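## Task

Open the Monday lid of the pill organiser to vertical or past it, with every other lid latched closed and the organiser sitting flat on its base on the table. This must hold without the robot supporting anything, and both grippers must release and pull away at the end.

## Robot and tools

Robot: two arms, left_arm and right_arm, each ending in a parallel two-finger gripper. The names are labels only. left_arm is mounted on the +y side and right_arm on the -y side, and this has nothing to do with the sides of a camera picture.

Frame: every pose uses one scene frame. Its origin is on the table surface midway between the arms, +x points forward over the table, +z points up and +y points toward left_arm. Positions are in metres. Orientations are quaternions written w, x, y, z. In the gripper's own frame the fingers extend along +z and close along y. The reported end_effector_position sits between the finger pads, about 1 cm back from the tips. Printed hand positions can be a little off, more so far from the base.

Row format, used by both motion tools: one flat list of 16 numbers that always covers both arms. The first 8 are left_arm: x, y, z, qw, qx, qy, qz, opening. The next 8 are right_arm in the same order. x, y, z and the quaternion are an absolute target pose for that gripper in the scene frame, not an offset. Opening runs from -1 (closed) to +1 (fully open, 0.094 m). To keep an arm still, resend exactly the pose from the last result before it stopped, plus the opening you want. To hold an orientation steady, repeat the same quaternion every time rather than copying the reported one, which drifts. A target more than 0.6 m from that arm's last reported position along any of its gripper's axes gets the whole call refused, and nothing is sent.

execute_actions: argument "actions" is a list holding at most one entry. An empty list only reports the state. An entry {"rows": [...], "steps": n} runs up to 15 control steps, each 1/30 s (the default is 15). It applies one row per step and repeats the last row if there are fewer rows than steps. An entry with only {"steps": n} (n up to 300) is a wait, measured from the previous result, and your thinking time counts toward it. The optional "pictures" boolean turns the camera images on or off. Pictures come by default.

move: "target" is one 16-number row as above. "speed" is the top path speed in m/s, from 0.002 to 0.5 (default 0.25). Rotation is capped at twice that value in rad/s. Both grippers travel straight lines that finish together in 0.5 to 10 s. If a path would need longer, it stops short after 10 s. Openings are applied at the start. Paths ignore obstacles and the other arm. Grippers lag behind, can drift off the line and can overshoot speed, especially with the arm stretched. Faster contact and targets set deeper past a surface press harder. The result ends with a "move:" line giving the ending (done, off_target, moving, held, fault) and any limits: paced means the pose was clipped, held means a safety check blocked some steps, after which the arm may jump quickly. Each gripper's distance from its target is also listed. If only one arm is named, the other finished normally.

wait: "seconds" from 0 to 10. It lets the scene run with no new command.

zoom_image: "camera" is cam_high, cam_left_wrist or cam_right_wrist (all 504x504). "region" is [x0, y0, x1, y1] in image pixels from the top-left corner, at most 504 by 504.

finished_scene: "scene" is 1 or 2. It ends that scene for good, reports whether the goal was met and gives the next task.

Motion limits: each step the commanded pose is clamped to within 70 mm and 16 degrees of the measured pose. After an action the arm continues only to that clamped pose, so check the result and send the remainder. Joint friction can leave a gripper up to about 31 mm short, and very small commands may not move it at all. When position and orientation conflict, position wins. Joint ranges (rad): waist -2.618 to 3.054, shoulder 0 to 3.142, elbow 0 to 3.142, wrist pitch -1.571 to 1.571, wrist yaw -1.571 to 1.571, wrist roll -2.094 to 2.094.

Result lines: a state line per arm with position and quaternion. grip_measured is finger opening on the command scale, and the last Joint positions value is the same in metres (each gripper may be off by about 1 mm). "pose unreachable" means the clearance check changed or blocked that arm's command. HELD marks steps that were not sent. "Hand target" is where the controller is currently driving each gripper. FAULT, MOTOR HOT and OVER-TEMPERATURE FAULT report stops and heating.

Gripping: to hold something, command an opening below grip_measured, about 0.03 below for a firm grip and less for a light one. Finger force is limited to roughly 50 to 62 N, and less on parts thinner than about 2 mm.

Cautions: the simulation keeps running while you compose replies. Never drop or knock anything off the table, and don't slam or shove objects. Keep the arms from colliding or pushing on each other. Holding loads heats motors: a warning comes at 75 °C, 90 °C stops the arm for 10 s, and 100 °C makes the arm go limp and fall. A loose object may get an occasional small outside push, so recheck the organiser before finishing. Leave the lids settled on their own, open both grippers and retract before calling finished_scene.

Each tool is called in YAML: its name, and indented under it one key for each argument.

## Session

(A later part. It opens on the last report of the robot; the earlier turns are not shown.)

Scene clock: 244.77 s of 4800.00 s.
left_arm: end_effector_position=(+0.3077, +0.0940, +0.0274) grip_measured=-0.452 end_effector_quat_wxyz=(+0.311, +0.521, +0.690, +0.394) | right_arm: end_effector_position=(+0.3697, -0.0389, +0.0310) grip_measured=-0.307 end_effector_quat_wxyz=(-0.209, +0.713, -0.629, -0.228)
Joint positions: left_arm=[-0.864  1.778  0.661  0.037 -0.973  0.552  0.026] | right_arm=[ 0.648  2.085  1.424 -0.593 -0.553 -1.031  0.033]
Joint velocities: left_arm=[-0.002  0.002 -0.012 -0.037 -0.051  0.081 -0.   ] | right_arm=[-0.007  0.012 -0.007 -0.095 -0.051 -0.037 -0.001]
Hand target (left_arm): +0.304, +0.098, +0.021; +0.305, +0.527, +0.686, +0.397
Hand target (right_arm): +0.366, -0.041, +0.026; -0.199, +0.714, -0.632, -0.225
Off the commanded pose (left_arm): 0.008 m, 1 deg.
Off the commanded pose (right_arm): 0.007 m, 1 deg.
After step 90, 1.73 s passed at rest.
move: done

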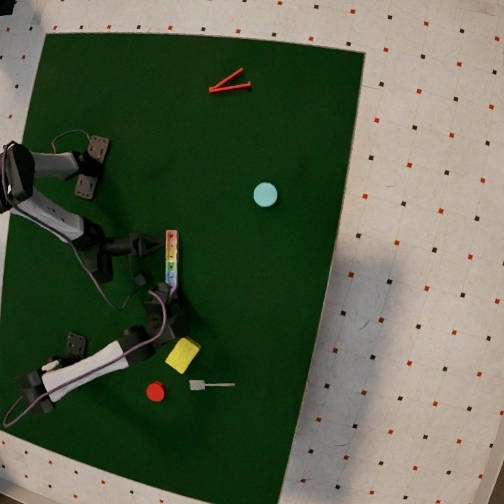

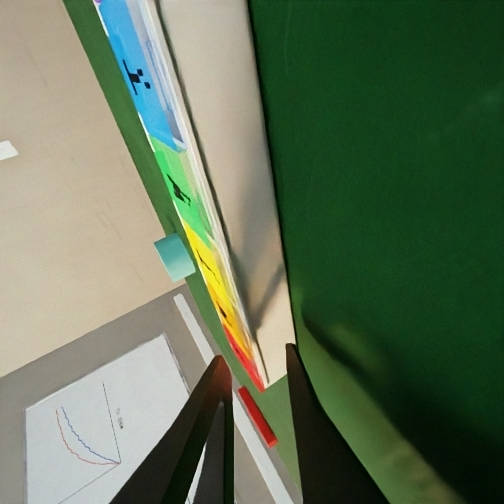

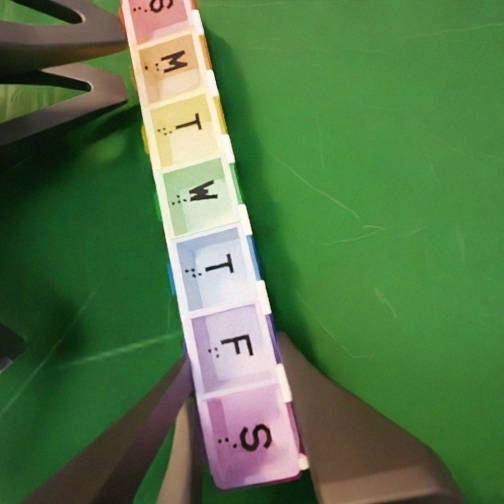

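move:
  target: [0.312,0.092,0.038,0.305,0.527,0.686,0.397,-0.4,0.366,-0.041,0.026,0.199,-0.714,0.632,0.225,-0.35]
  speed: 0.015

move:
  target: [0.332,0.092,0.033,0.305,0.527,0.686,0.397,-0.4,0.366,-0.041,0.026,0.199,-0.714,0.632,0.225,-0.35]
  speed: 0.015

zoom_image:
  camera: "cam_right_wrist"
  region: [40,0,220,160]

Scene clock: 262.23 s of 4800.00 s.
left_arm: end_effector_position=(+0.3085, +0.0927, +0.0291) grip_measured=-0.402 end_effector_quat_wxyz=(+0.303, +0.530, +0.684, +0.398) | right_arm: end_effector_position=(+0.3697, -0.0389, +0.0310) grip_measured=-0.307 end_effector_quat_wxyz=(-0.209, +0.713, -0.629, -0.228)
Joint positions: left_arm=[-0.864  1.778  0.677  0.011 -0.973  0.571  0.028] | right_arm=[ 0.648  2.085  1.424 -0.593 -0.553 -1.031  0.033]
Joint velocities: left_arm=[ 0.007  0.002 -0.002  0.037  0.007  0.051  0.   ] | right_arm=[-0.012  0.017  0.002 -0.051 -0.037 -0.007 -0.   ]
Hand target (left_arm): +0.312, +0.092, +0.038; +0.306, +0.527, +0.686, +0.397
Hand target (right_arm): +0.366, -0.041, +0.026; -0.199, +0.714, -0.632, -0.225
Off the commanded pose (left_arm): 0.010 m, 0 deg.
Off the commanded pose (right_arm): 0.007 m, 1 deg.
After step 90, 13.47 s passed at rest.
move: done

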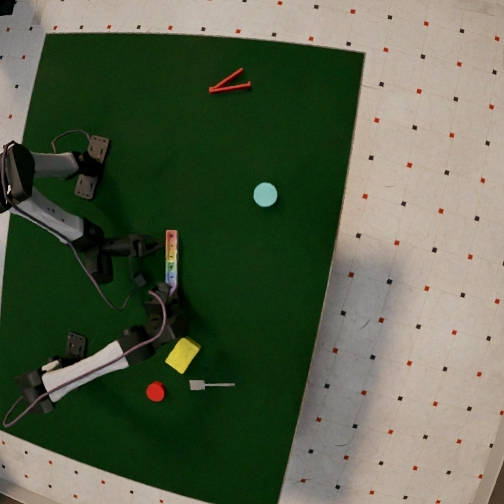

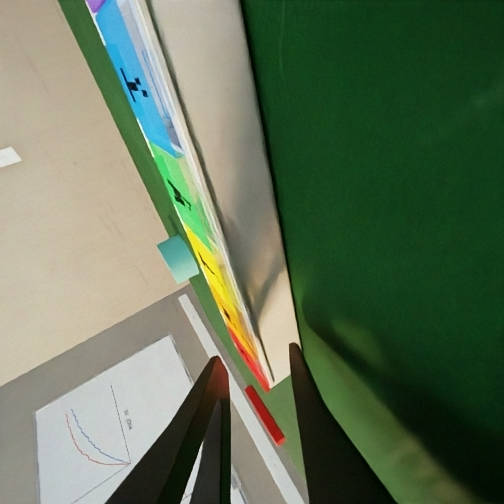

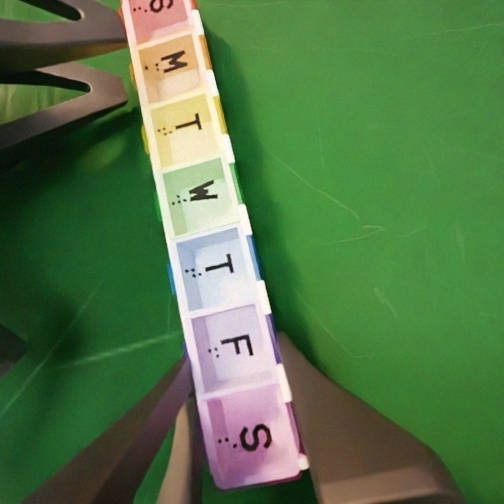

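Scene clock: 264.03 s of 4800.00 s.
left_arm: end_effector_position=(+0.3226, +0.0971, +0.0311) grip_measured=-0.402 end_effector_quat_wxyz=(+0.295, +0.537, +0.682, +0.398) | right_arm: end_effector_position=(+0.3709, -0.0391, +0.0308) grip_measured=-0.307 end_effector_quat_wxyz=(-0.208, +0.709, -0.634, -0.227)
Joint positions: left_arm=[-0.811  1.778  0.687  0.051 -0.941  0.657  0.028] | right_arm=[ 0.648  2.085  1.424 -0.59  -0.547 -1.016  0.033]
Joint velocities: left_arm=[ 0.007 -0.012 -0.002  0.051 -0.051 -0.007 -0.   ] | right_arm=[-0.002 -0.007  0.007 -0.022 -0.066  0.037  0.   ]
Hand target (left_arm): +0.331, +0.092, +0.033; +0.305, +0.527, +0.686, +0.397
Hand target (right_arm): +0.366, -0.041, +0.026; -0.199, +0.714, -0.632, -0.225
Off the commanded pose (left_arm): 0.011 m, 2 deg.
Off the commanded pose (right_arm): 0.007 m, 1 deg.
move: off_target (left_arm)

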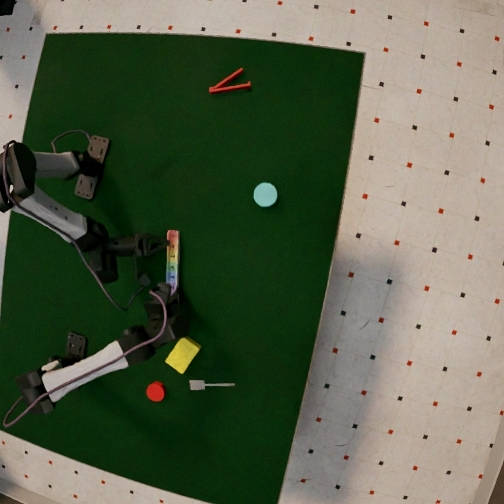

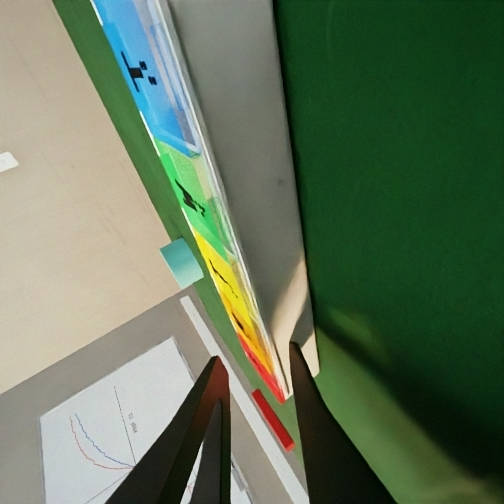

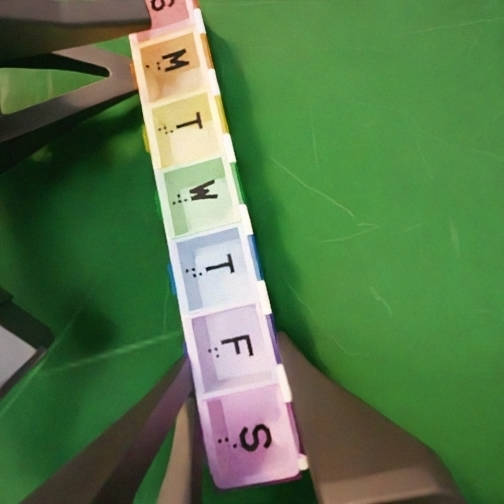

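Region (40, 0, 220, 160) of cam_right_wrist's 504x504 image, scaled by 2.800, with more detail than that image has.

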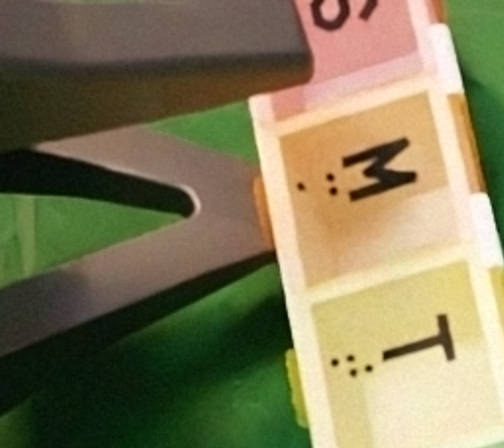

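move:
  target: [0.332,0.092,0.036,0.305,0.527,0.686,0.397,-0.65,0.366,-0.041,0.026,0.199,-0.714,0.632,0.225,-0.35]
  speed: 0.015

zoom_image:
  camera: "cam_right_wrist"
  region: [40,0,220,160]

Scene clock: 269.93 s of 4800.00 s.
left_arm: end_effector_position=(+0.3222, +0.0969, +0.0303) grip_measured=-0.647 end_effector_quat_wxyz=(+0.294, +0.539, +0.682, +0.397) | right_arm: end_effector_position=(+0.3727, -0.0385, +0.0314) grip_measured=-0.307 end_effector_quat_wxyz=(-0.211, +0.707, -0.636, -0.226)
Joint positions: left_arm=[-0.811  1.778  0.687  0.048 -0.936  0.659  0.017] | right_arm=[ 0.647  2.085  1.424 -0.581 -0.547 -1.01   0.033]
Joint velocities: left_arm=[-0.012  0.017 -0.017 -0.095  0.022  0.037 -0.   ] | right_arm=[-0.002 -0.007  0.002  0.022  0.037  0.037 -0.   ]
Hand target (left_arm): +0.332, +0.092, +0.036; +0.305, +0.527, +0.686, +0.397
Hand target (right_arm): +0.366, -0.041, +0.026; -0.199, +0.714, -0.632, -0.225
Off the commanded pose (left_arm): 0.012 m, 2 deg.
Off the commanded pose (right_arm): 0.009 m, 2 deg.
After step 90, 1.67 s passed at rest.
move: off_target (left_arm)

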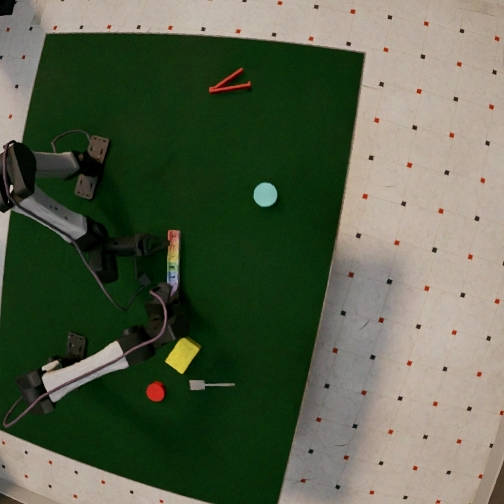

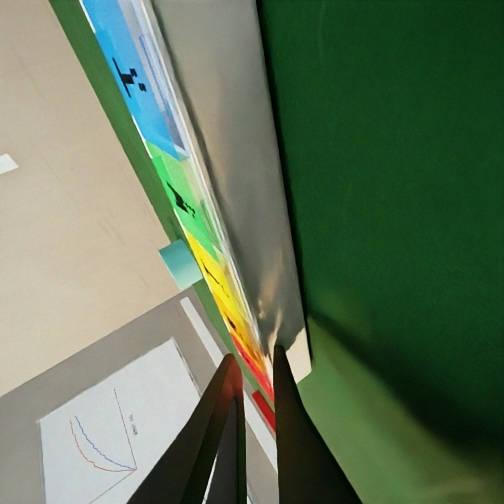

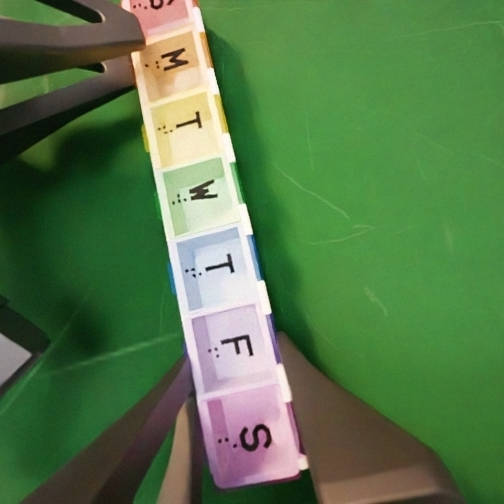

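Region (40, 0, 220, 160) of cam_right_wrist's 504x504 image, scaled by 2.800, with more detail than that image has.

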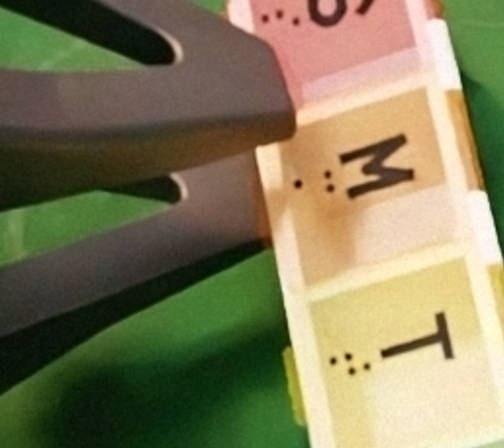

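move:
  target: [0.332,0.092,0.036,0.305,0.527,0.686,0.397,-0.82,0.366,-0.041,0.026,0.199,-0.714,0.632,0.225,-0.35]
  speed: 0.015

zoom_image:
  camera: "cam_right_wrist"
  region: [40,0,220,160]

Scene clock: 276.90 s of 4800.00 s.
left_arm: end_effector_position=(+0.3219, +0.0966, +0.0297) grip_measured=-0.817 end_effector_quat_wxyz=(+0.293, +0.541, +0.682, +0.395) | right_arm: end_effector_position=(+0.3739, -0.0380, +0.0318) grip_measured=-0.307 end_effector_quat_wxyz=(-0.214, +0.706, -0.636, -0.226)
Joint positions: left_arm=[-0.811  1.778  0.687  0.047 -0.932  0.659  0.009] | right_arm=[ 0.647  2.085  1.424 -0.575 -0.547 -1.006  0.033]
Joint velocities: left_arm=[ 0.012 -0.017 -0.012 -0.022  0.007 -0.022 -0.001] | right_arm=[-0.002  0.012 -0.007 -0.066  0.007 -0.037 -0.001]
Hand target (left_arm): +0.332, +0.092, +0.036; +0.305, +0.527, +0.686, +0.397
Hand target (right_arm): +0.366, -0.041, +0.026; -0.199, +0.714, -0.632, -0.225
Off the commanded pose (left_arm): 0.013 m, 2 deg.
Off the commanded pose (right_arm): 0.010 m, 2 deg.
After step 90, 2.60 s passed at rest.
move: off_target (left_arm)

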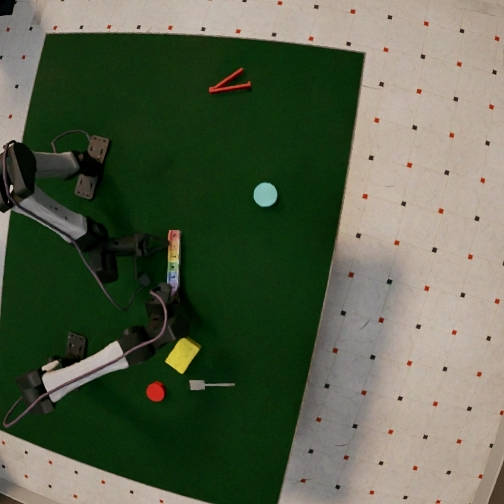

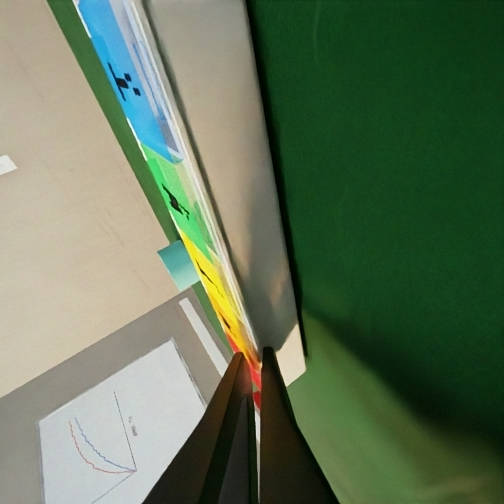

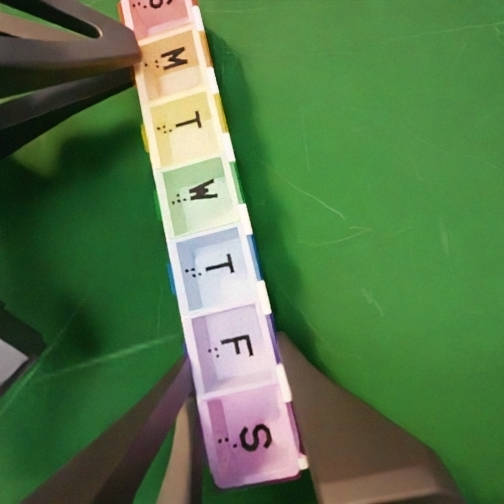

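Region (40, 0, 220, 160) of cam_right_wrist's 504x504 image, scaled by 2.800, with more detail than that image has.

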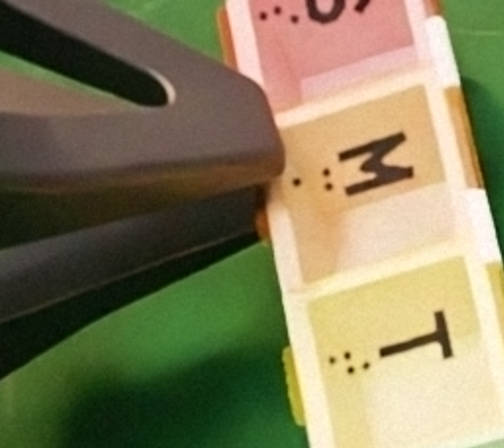

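Close further to pinch the tab.

move:
  target: [0.332,0.092,0.036,0.305,0.527,0.686,0.397,-0.96,0.366,-0.041,0.026,0.199,-0.714,0.632,0.225,-0.35]
  speed: 0.015

zoom_image:
  camera: "cam_right_wrist"
  region: [40,0,220,160]

Scene clock: 284.10 s of 4800.00 s.
left_arm: end_effector_position=(+0.3217, +0.0964, +0.0293) grip_measured=-0.943 end_effector_quat_wxyz=(+0.292, +0.543, +0.681, +0.395) | right_arm: end_effector_position=(+0.3746, -0.0379, +0.0318) grip_measured=-0.307 end_effector_quat_wxyz=(-0.215, +0.706, -0.637, -0.225)
Joint positions: left_arm=[-0.811  1.778  0.687  0.046 -0.93   0.665  0.003] | right_arm=[ 0.647  2.085  1.424 -0.573 -0.545 -1.005  0.033]
Joint velocities: left_arm=[ 0.007 -0.012  0.022 -0.022 -0.037 -0.022  0.001] | right_arm=[-0.002  0.002 -0.012  0.051 -0.081  0.051 -0.   ]
Hand target (left_arm): +0.332, +0.092, +0.036; +0.305, +0.527, +0.686, +0.397
Hand target (right_arm): +0.366, -0.041, +0.026; -0.199, +0.714, -0.632, -0.225
Off the commanded pose (left_arm): 0.013 m, 2 deg.
Off the commanded pose (right_arm): 0.011 m, 2 deg.
After step 90, 2.73 s passed at rest.
move: off_target (left_arm, right_arm)

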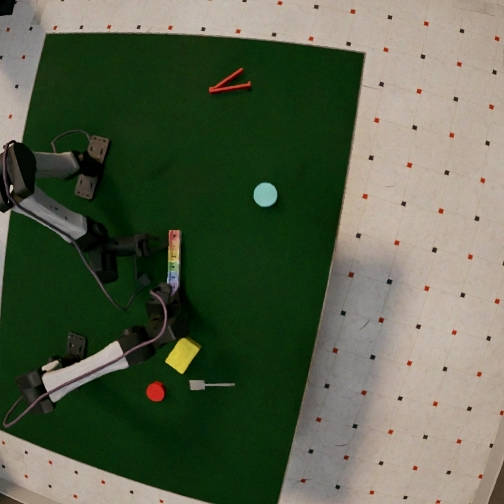

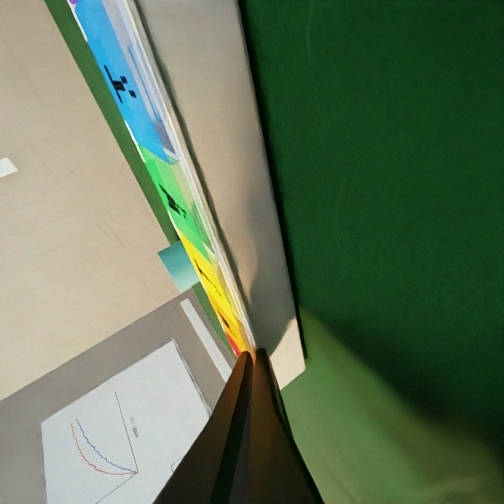

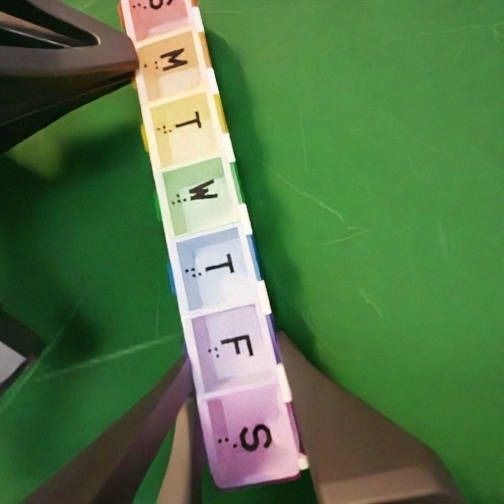

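Region (40, 0, 220, 160) of cam_right_wrist's 504x504 image, scaled by 2.800, with more detail than that image has.

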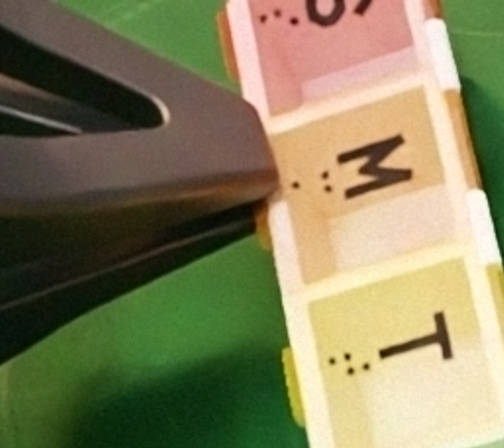

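move:
  target: [0.328,0.094,0.052,0.305,0.527,0.686,0.397,-0.98,0.368,-0.041,0.025,0.199,-0.714,0.632,0.225,-0.35]
  speed: 0.012

zoom_image:
  camera: "cam_right_wrist"
  region: [40,0,220,160]

Scene clock: 289.97 s of 4800.00 s.
left_arm: end_effector_position=(+0.3200, +0.0973, +0.0339) grip_measured=-0.947 end_effector_quat_wxyz=(+0.283, +0.550, +0.680, +0.394) | right_arm: end_effector_position=(+0.3738, -0.0369, +0.0326) grip_measured=-0.307 end_effector_quat_wxyz=(-0.216, +0.707, -0.634, -0.228)
Joint positions: left_arm=[-0.811  1.755  0.7   -0.01  -0.922  0.665  0.002] | right_arm=[ 0.647  2.085  1.424 -0.572 -0.554 -1.008  0.033]
Joint velocities: left_arm=[ 0.007 -0.007  0.007  0.022 -0.037 -0.037 -0.   ] | right_arm=[ 0.007 -0.007 -0.007  0.007  0.037 -0.051 -0.001]
Hand target (left_arm): +0.328, +0.094, +0.052; +0.305, +0.527, +0.686, +0.397
Hand target (right_arm): +0.368, -0.041, +0.025; -0.199, +0.714, -0.632, -0.225
Off the commanded pose (left_arm): 0.020 m, 4 deg.
Off the commanded pose (right_arm): 0.010 m, 2 deg.
After step 90, 0.67 s passed at rest.
move: off_target (left_arm)

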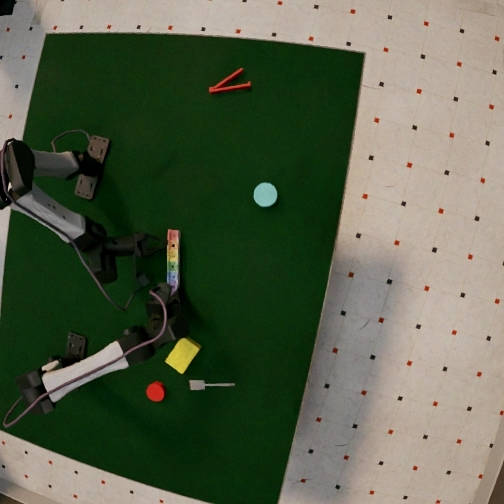

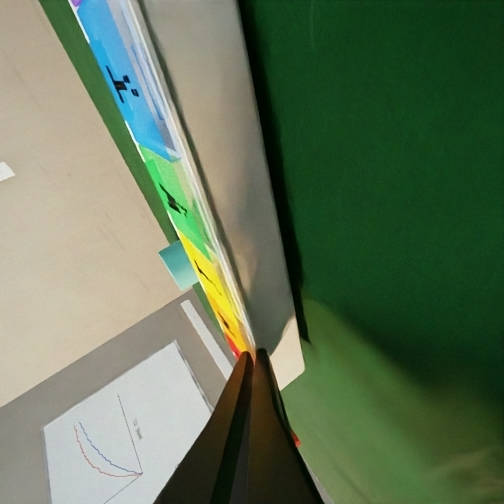

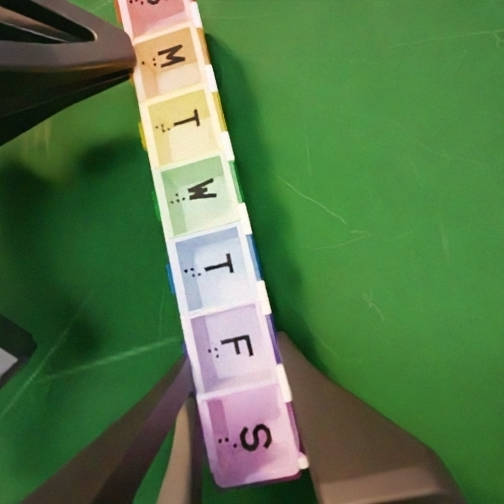

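Region (40, 0, 220, 160) of cam_right_wrist's 504x504 image, scaled by 2.800, with more detail than that image has.

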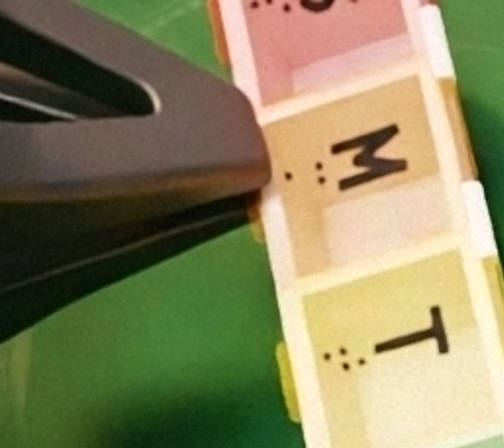

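move:
  target: [0.324,0.096,0.03,0.305,0.527,0.686,0.397,-0.98,0.372,-0.038,0.031,0.199,-0.714,0.632,0.225,0.2]
  speed: 0.02

move:
  target: [0.324,0.096,0.03,0.305,0.527,0.686,0.397,-0.98,0.372,-0.035,0.075,0.199,-0.714,0.632,0.225,0.2]
  speed: 0.08

move:
  target: [0.324,0.096,0.03,0.305,0.527,0.686,0.397,-0.98,0.365,0.035,0.072,0.199,-0.714,0.632,0.225,0.2]
  speed: 0.06

Scene clock: 311.23 s of 4800.00 s.
left_arm: end_effector_position=(+0.3263, +0.0904, +0.0410) grip_measured=-0.958 end_effector_quat_wxyz=(+0.312, +0.529, +0.686, +0.389) | right_arm: end_effector_position=(+0.3719, -0.0394, +0.0301) grip_measured=+0.198 end_effector_quat_wxyz=(-0.204, +0.710, -0.635, -0.227)
Joint positions: left_arm=[-0.811  1.755  0.7    0.056 -0.932  0.656  0.002] | right_arm=[ 0.647  2.094  1.44  -0.607 -0.546 -1.02   0.056]
Joint velocities: left_arm=[-0.002  0.002 -0.002 -0.022 -0.037 -0.051 -0.001] | right_arm=[ 0.002  0.002 -0.007 -0.022 -0.022 -0.007  0.   ]
Hand target (left_arm): +0.324, +0.096, +0.030; +0.305, +0.528, +0.686, +0.397
Hand target (right_arm): +0.372, -0.038, +0.031; -0.199, +0.714, -0.632, -0.225
Off the commanded pose (left_arm): 0.013 m, 1 deg.
Off the commanded pose (right_arm): 0.002 m, 1 deg.
After step 90, 16.43 s passed at rest.
move: off_target (left_arm)

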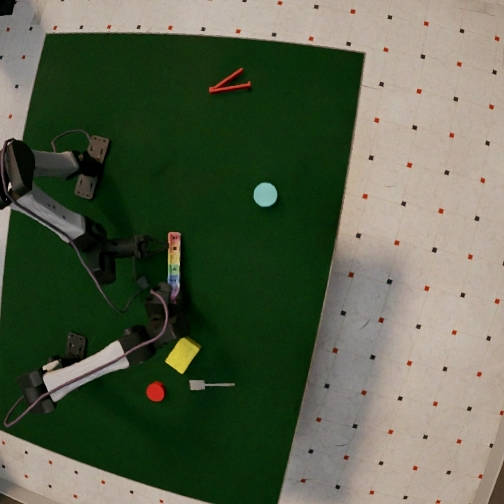

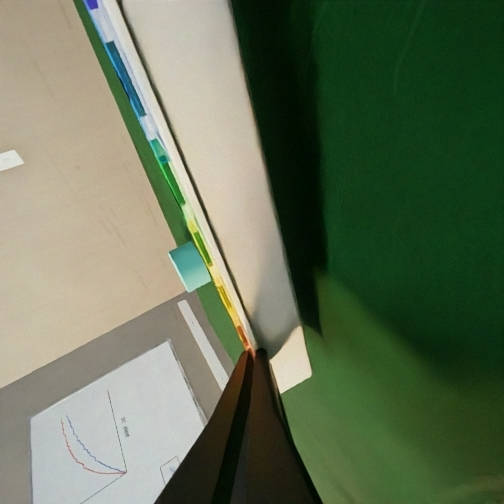

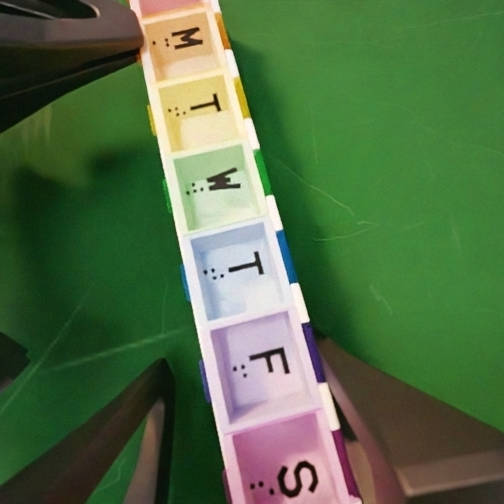

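Scene clock: 312.23 s of 4800.00 s.
left_arm: end_effector_position=(+0.3272, +0.0899, +0.0424) grip_measured=-0.958 end_effector_quat_wxyz=(+0.317, +0.524, +0.688, +0.390) | right_arm: end_effector_position=(+0.3734, -0.0385, +0.0660) grip_measured=+0.198 end_effector_quat_wxyz=(-0.198, +0.709, -0.637, -0.228)
Joint positions: left_arm=[-0.811  1.755  0.7    0.064 -0.937  0.652  0.002] | right_arm=[ 0.647  2.062  1.544 -0.756 -0.546 -1.02   0.056]
Joint velocities: left_arm=[-0.002 -0.012  0.007 -0.007  0.022  0.051 -0.001] | right_arm=[-0.007 -0.017  0.002 -0.007 -0.037 -0.007 -0.   ]
Hand target (left_arm): +0.324, +0.096, +0.031; +0.305, +0.527, +0.687, +0.397
Hand target (right_arm): +0.371, -0.035, +0.075; -0.200, +0.714, -0.632, -0.225
Off the commanded pose (left_arm): 0.014 m, 2 deg.
Off the commanded pose (right_arm): 0.010 m, 1 deg.
move: off_target (left_arm)

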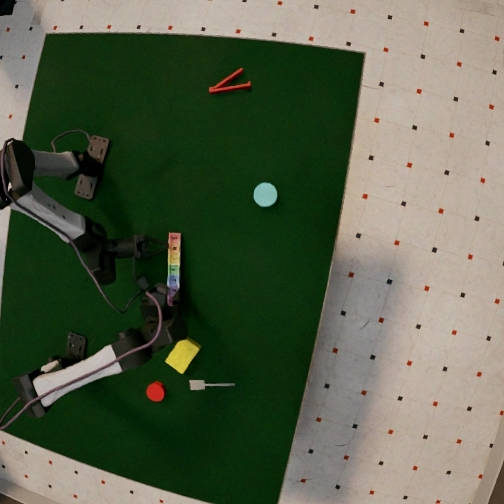

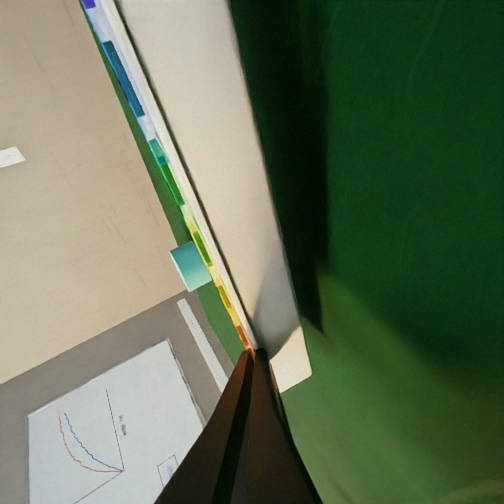

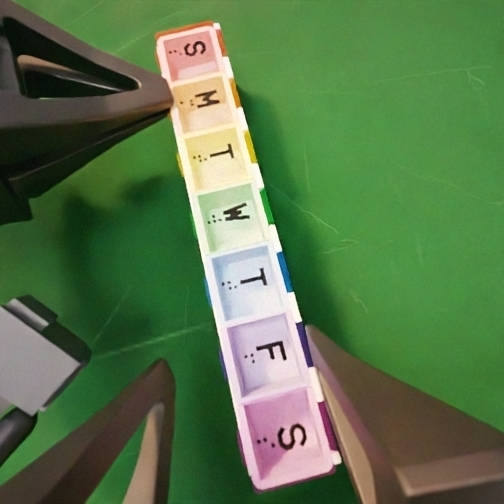

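Scene clock: 313.77 s of 4800.00 s.
left_arm: end_effector_position=(+0.3272, +0.0900, +0.0425) grip_measured=-0.958 end_effector_quat_wxyz=(+0.317, +0.524, +0.688, +0.390) | right_arm: end_effector_position=(+0.3623, +0.0318, +0.0700) grip_measured=+0.199 end_effector_quat_wxyz=(-0.197, +0.715, -0.630, -0.231)
Joint positions: left_arm=[-0.811  1.755  0.7    0.064 -0.938  0.651  0.002] | right_arm=[ 0.792  2.175  1.729 -0.755 -0.507 -0.881  0.056]
Joint velocities: left_arm=[-0.012 -0.007  0.017  0.007 -0.007 -0.007 -0.   ] | right_arm=[-0.017  0.007 -0.007 -0.022  0.022 -0.022  0.   ]
Hand target (left_arm): +0.324, +0.096, +0.031; +0.305, +0.527, +0.687, +0.397
Hand target (right_arm): +0.365, +0.036, +0.073; -0.201, +0.713, -0.632, -0.228
Off the commanded pose (left_arm): 0.014 m, 2 deg.
Off the commanded pose (right_arm): 0.005 m, 1 deg.
move: off_target (left_arm)

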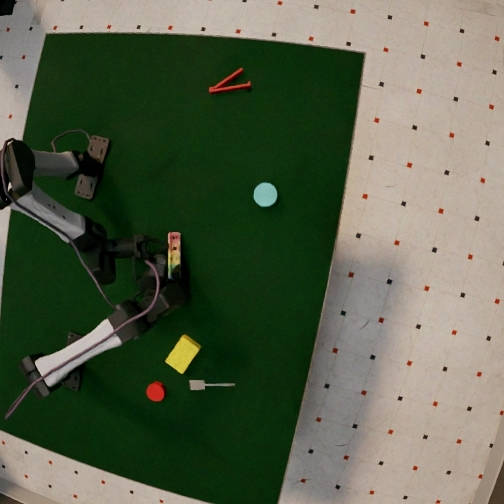

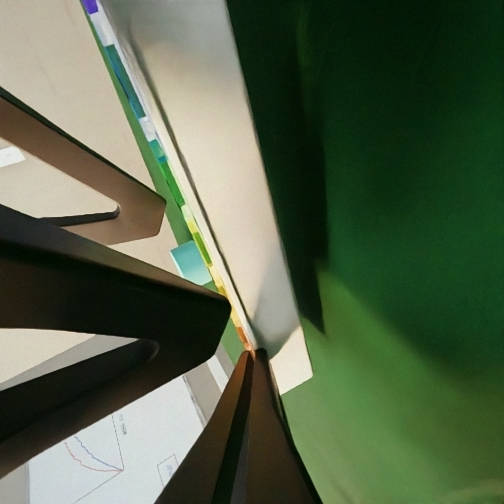

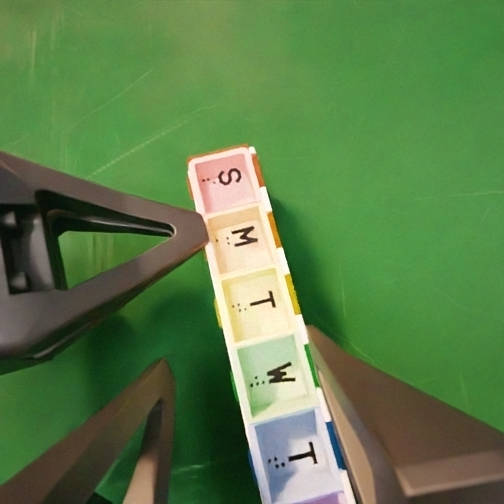

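move:
  target: [0.322,0.097,0.018,0.305,0.527,0.686,0.397,-0.98,0.38,0.024,0.072,0.199,-0.714,0.632,0.225,0.2]
  speed: 0.02

Scene clock: 329.70 s of 4800.00 s.
left_arm: end_effector_position=(+0.3270, +0.0919, +0.0317) grip_measured=-0.958 end_effector_quat_wxyz=(+0.317, +0.521, +0.688, +0.393) | right_arm: end_effector_position=(+0.3748, +0.0249, +0.0690) grip_measured=+0.199 end_effector_quat_wxyz=(-0.196, +0.714, -0.633, -0.227)
Joint positions: left_arm=[-0.811  1.794  0.683  0.118 -0.947  0.647  0.002] | right_arm=[ 0.765  2.198  1.767 -0.784 -0.506 -0.905  0.056]
Joint velocities: left_arm=[ 0.022 -0.012 -0.012 -0.022 -0.037  0.081  0.001] | right_arm=[-0.002  0.007  0.007  0.007 -0.022 -0.037 -0.002]
Hand target (left_arm): +0.322, +0.097, +0.019; +0.305, +0.527, +0.687, +0.397
Hand target (right_arm): +0.380, +0.024, +0.072; -0.199, +0.714, -0.632, -0.224
Off the commanded pose (left_arm): 0.015 m, 2 deg.
Off the commanded pose (right_arm): 0.006 m, 0 deg.
After step 90, 11.40 s passed at rest.
move: off_target (left_arm)

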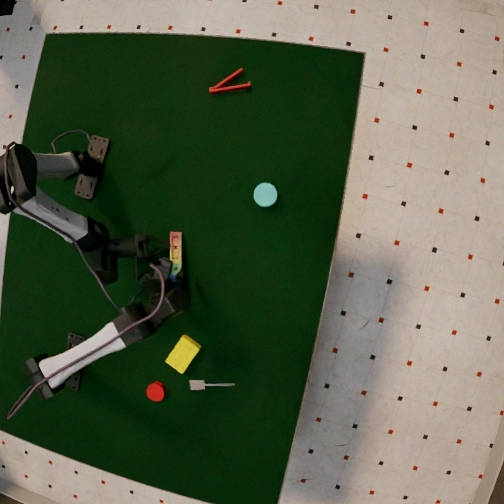

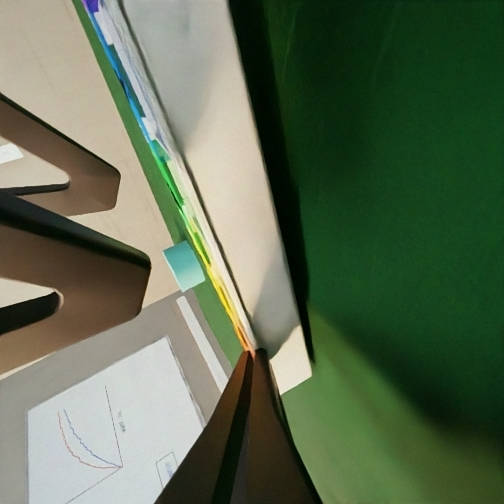

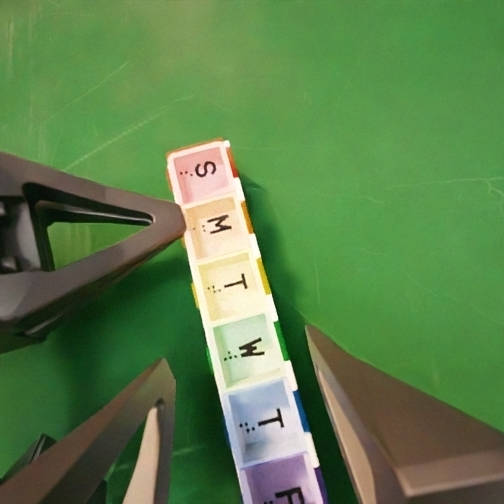

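move:
  target: [0.322,0.097,0.018,0.305,0.527,0.686,0.397,-0.98,0.378,0.022,0.038,0.199,-0.714,0.632,0.225,0.2]
  speed: 0.04

Scene clock: 335.30 s of 4800.00 s.
left_arm: end_effector_position=(+0.3271, +0.0918, +0.0318) grip_measured=-0.958 end_effector_quat_wxyz=(+0.318, +0.520, +0.688, +0.393) | right_arm: end_effector_position=(+0.3748, +0.0250, +0.0427) grip_measured=+0.199 end_effector_quat_wxyz=(-0.195, +0.714, -0.633, -0.227)
Joint positions: left_arm=[-0.811  1.795  0.682  0.12  -0.947  0.646  0.002] | right_arm=[ 0.765  2.227  1.708 -0.701 -0.506 -0.907  0.056]
Joint velocities: left_arm=[-0.007 -0.012  0.002 -0.022  0.037  0.022 -0.   ] | right_arm=[-0.027 -0.022  0.002 -0.007 -0.066 -0.051 -0.001]
Hand target (left_arm): +0.322, +0.097, +0.019; +0.305, +0.527, +0.687, +0.397
Hand target (right_arm): +0.378, +0.022, +0.038; -0.199, +0.714, -0.632, -0.225
Off the commanded pose (left_arm): 0.016 m, 2 deg.
Off the commanded pose (right_arm): 0.006 m, 1 deg.
After step 90, 1.50 s passed at rest.
move: off_target (left_arm)

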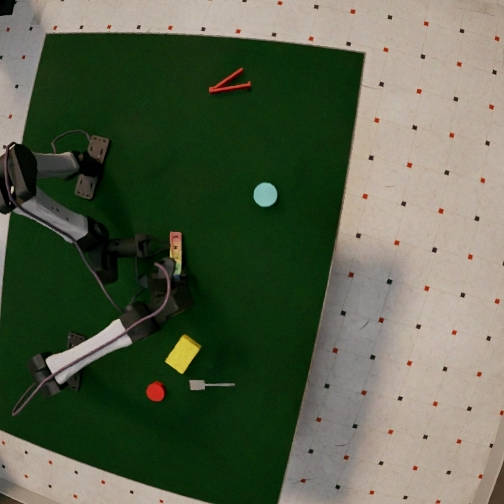

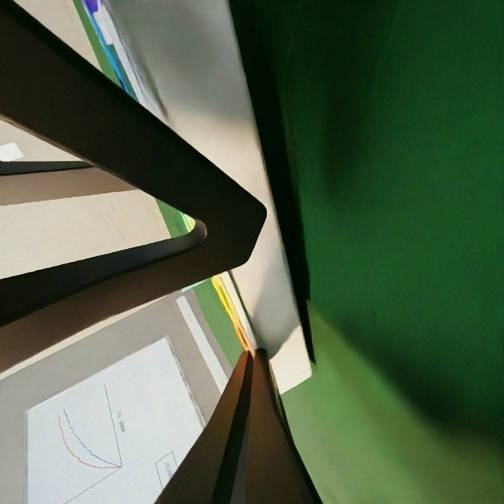

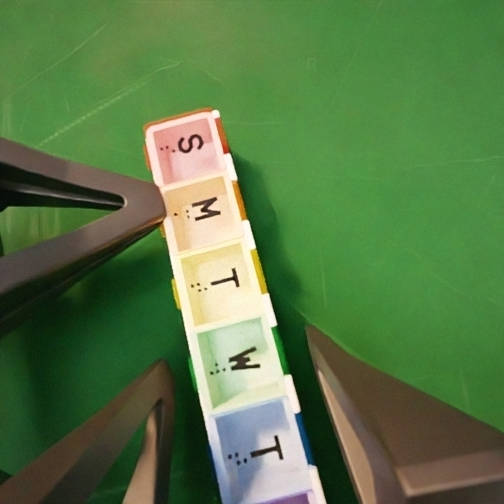

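move:
  target: [0.322,0.097,0.018,0.305,0.527,0.686,0.397,-0.98,0.372,0.024,0.026,0.199,-0.714,0.632,0.225,0.2]
  speed: 0.03

move:
  target: [0.322,0.097,0.022,0.305,0.527,0.686,0.397,-0.98,0.372,0.024,0.024,0.199,-0.714,0.632,0.225,-0.36]
  speed: 0.03

Scene clock: 340.97 s of 4800.00 s.
left_arm: end_effector_position=(+0.3271, +0.0918, +0.0318) grip_measured=-0.958 end_effector_quat_wxyz=(+0.318, +0.520, +0.688, +0.393) | right_arm: end_effector_position=(+0.3726, +0.0231, +0.0309) grip_measured=+0.199 end_effector_quat_wxyz=(-0.197, +0.714, -0.633, -0.227)
Joint positions: left_arm=[-0.811  1.795  0.682  0.12  -0.947  0.646  0.002] | right_arm=[ 0.765  2.227  1.658 -0.646 -0.506 -0.907  0.056]
Joint velocities: left_arm=[-0.017  0.007 -0.002 -0.066 -0.095 -0.022 -0.   ] | right_arm=[-0.002 -0.022  0.002  0.051 -0.051 -0.007 -0.001]
Hand target (left_arm): +0.322, +0.097, +0.019; +0.305, +0.527, +0.687, +0.397
Hand target (right_arm): +0.372, +0.024, +0.026; -0.199, +0.714, -0.632, -0.225
Off the commanded pose (left_arm): 0.016 m, 2 deg.
Off the commanded pose (right_arm): 0.005 m, 0 deg.
After step 90, 1.87 s passed at rest.
move: off_target (left_arm)

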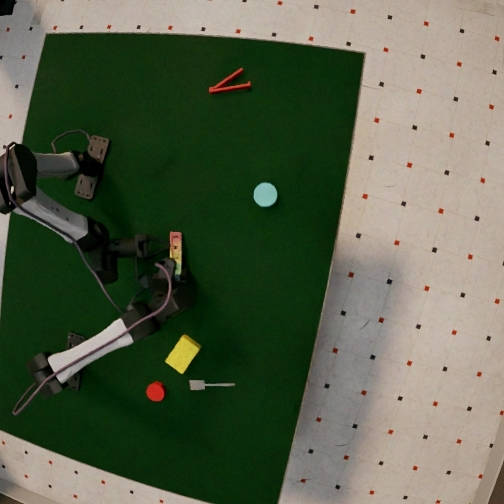

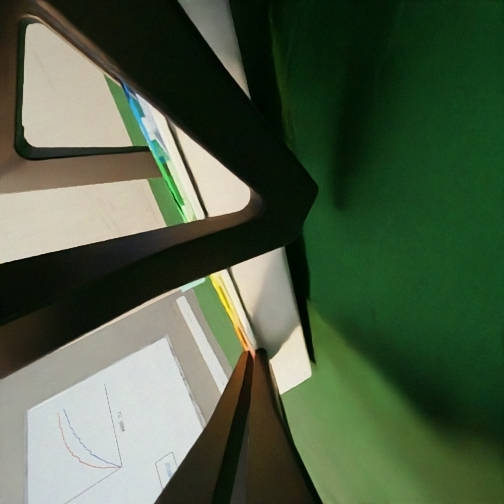

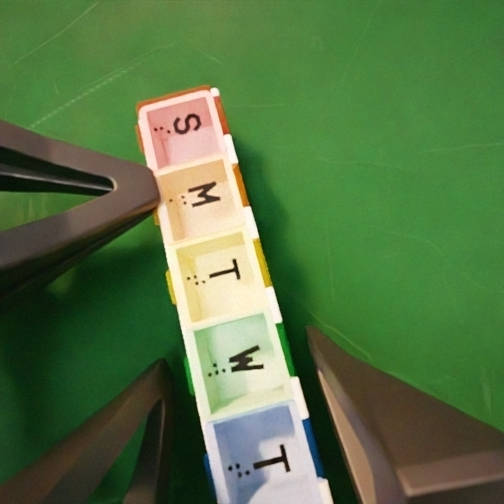

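Scene clock: 341.70 s of 4800.00 s.
left_arm: end_effector_position=(+0.3271, +0.0918, +0.0318) grip_measured=-0.958 end_effector_quat_wxyz=(+0.318, +0.520, +0.688, +0.393) | right_arm: end_effector_position=(+0.3729, +0.0232, +0.0310) grip_measured=-0.321 end_effector_quat_wxyz=(-0.197, +0.714, -0.632, -0.226)
Joint positions: left_arm=[-0.811  1.795  0.682  0.12  -0.947  0.646  0.002] | right_arm=[ 0.765  2.227  1.658 -0.645 -0.505 -0.907  0.032]
Joint velocities: left_arm=[-0.012 -0.022 -0.002 -0.051 -0.051 -0.037  0.001] | right_arm=[ 0.012 -0.002  0.002  0.007 -0.007  0.037  0.001]
Hand target (left_arm): +0.322, +0.097, +0.022; +0.305, +0.527, +0.686, +0.397
Hand target (right_arm): +0.372, +0.024, +0.024; -0.199, +0.714, -0.632, -0.225
Off the commanded pose (left_arm): 0.012 m, 2 deg.
Off the commanded pose (right_arm): 0.007 m, 0 deg.
move: off_target (left_arm)

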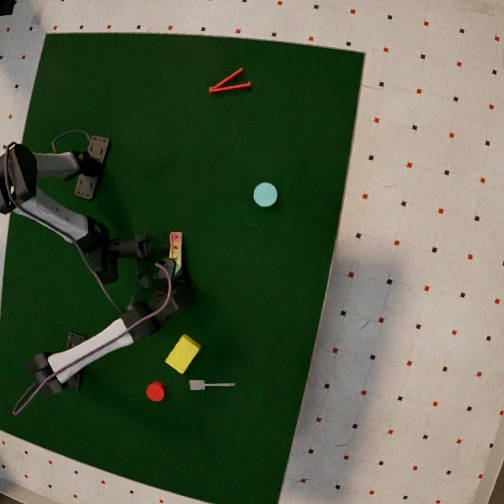

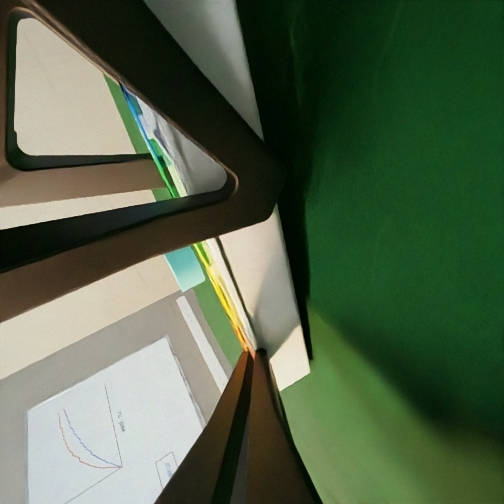

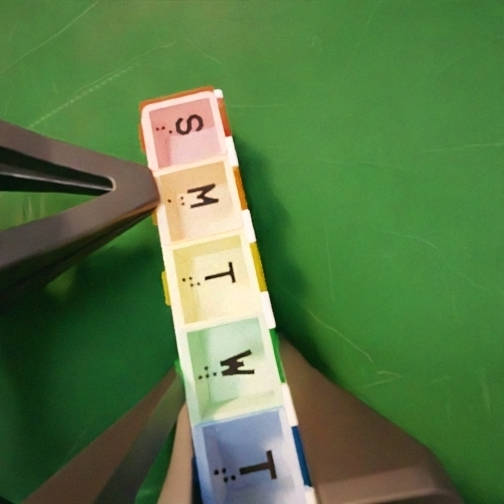

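Ensure it has closed, then lift the tab.

move:
  target: [0.325,0.094,0.045,0.305,0.527,0.686,0.397,-0.98,0.372,0.024,0.022,0.199,-0.714,0.632,0.225,-0.37]
  speed: 0.012

Scene clock: 346.87 s of 4800.00 s.
left_arm: end_effector_position=(+0.3238, +0.0957, +0.0356) grip_measured=-0.958 end_effector_quat_wxyz=(+0.302, +0.531, +0.686, +0.396) | right_arm: end_effector_position=(+0.3705, +0.0272, +0.0330) grip_measured=-0.321 end_effector_quat_wxyz=(-0.201, +0.715, -0.627, -0.234)
Joint positions: left_arm=[-0.811  1.767  0.693  0.045 -0.943  0.647  0.002] | right_arm=[ 0.769  2.227  1.658 -0.637 -0.523 -0.907  0.032]
Joint velocities: left_arm=[ 0.007 -0.007  0.007 -0.022 -0.022 -0.051  0.   ] | right_arm=[ 0.017 -0.002 -0.002  0.022  0.051 -0.051  0.   ]
Hand target (left_arm): +0.325, +0.094, +0.045; +0.306, +0.527, +0.686, +0.397
Hand target (right_arm): +0.372, +0.024, +0.022; -0.199, +0.714, -0.632, -0.225
Off the commanded pose (left_arm): 0.010 m, 1 deg.
Off the commanded pose (right_arm): 0.012 m, 1 deg.
After step 90, 0.70 s passed at rest.
move: off_target (right_arm)

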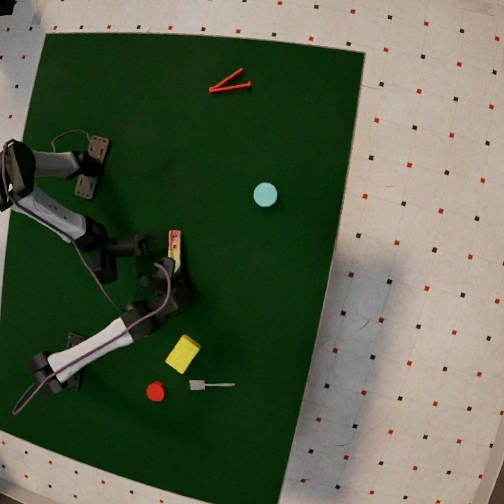

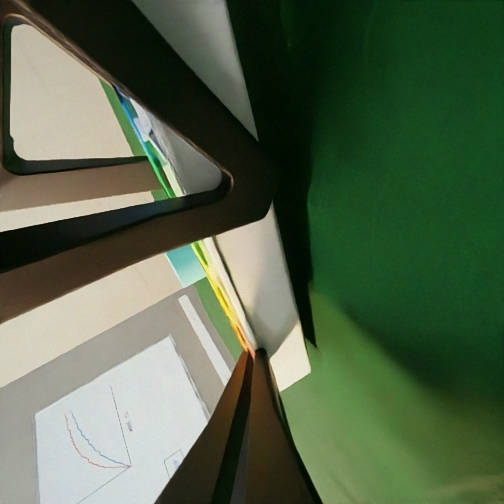

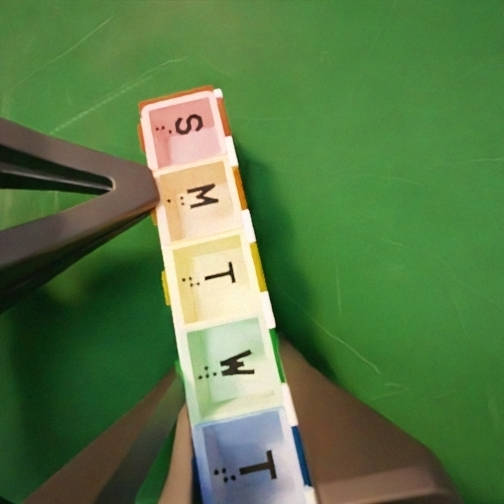

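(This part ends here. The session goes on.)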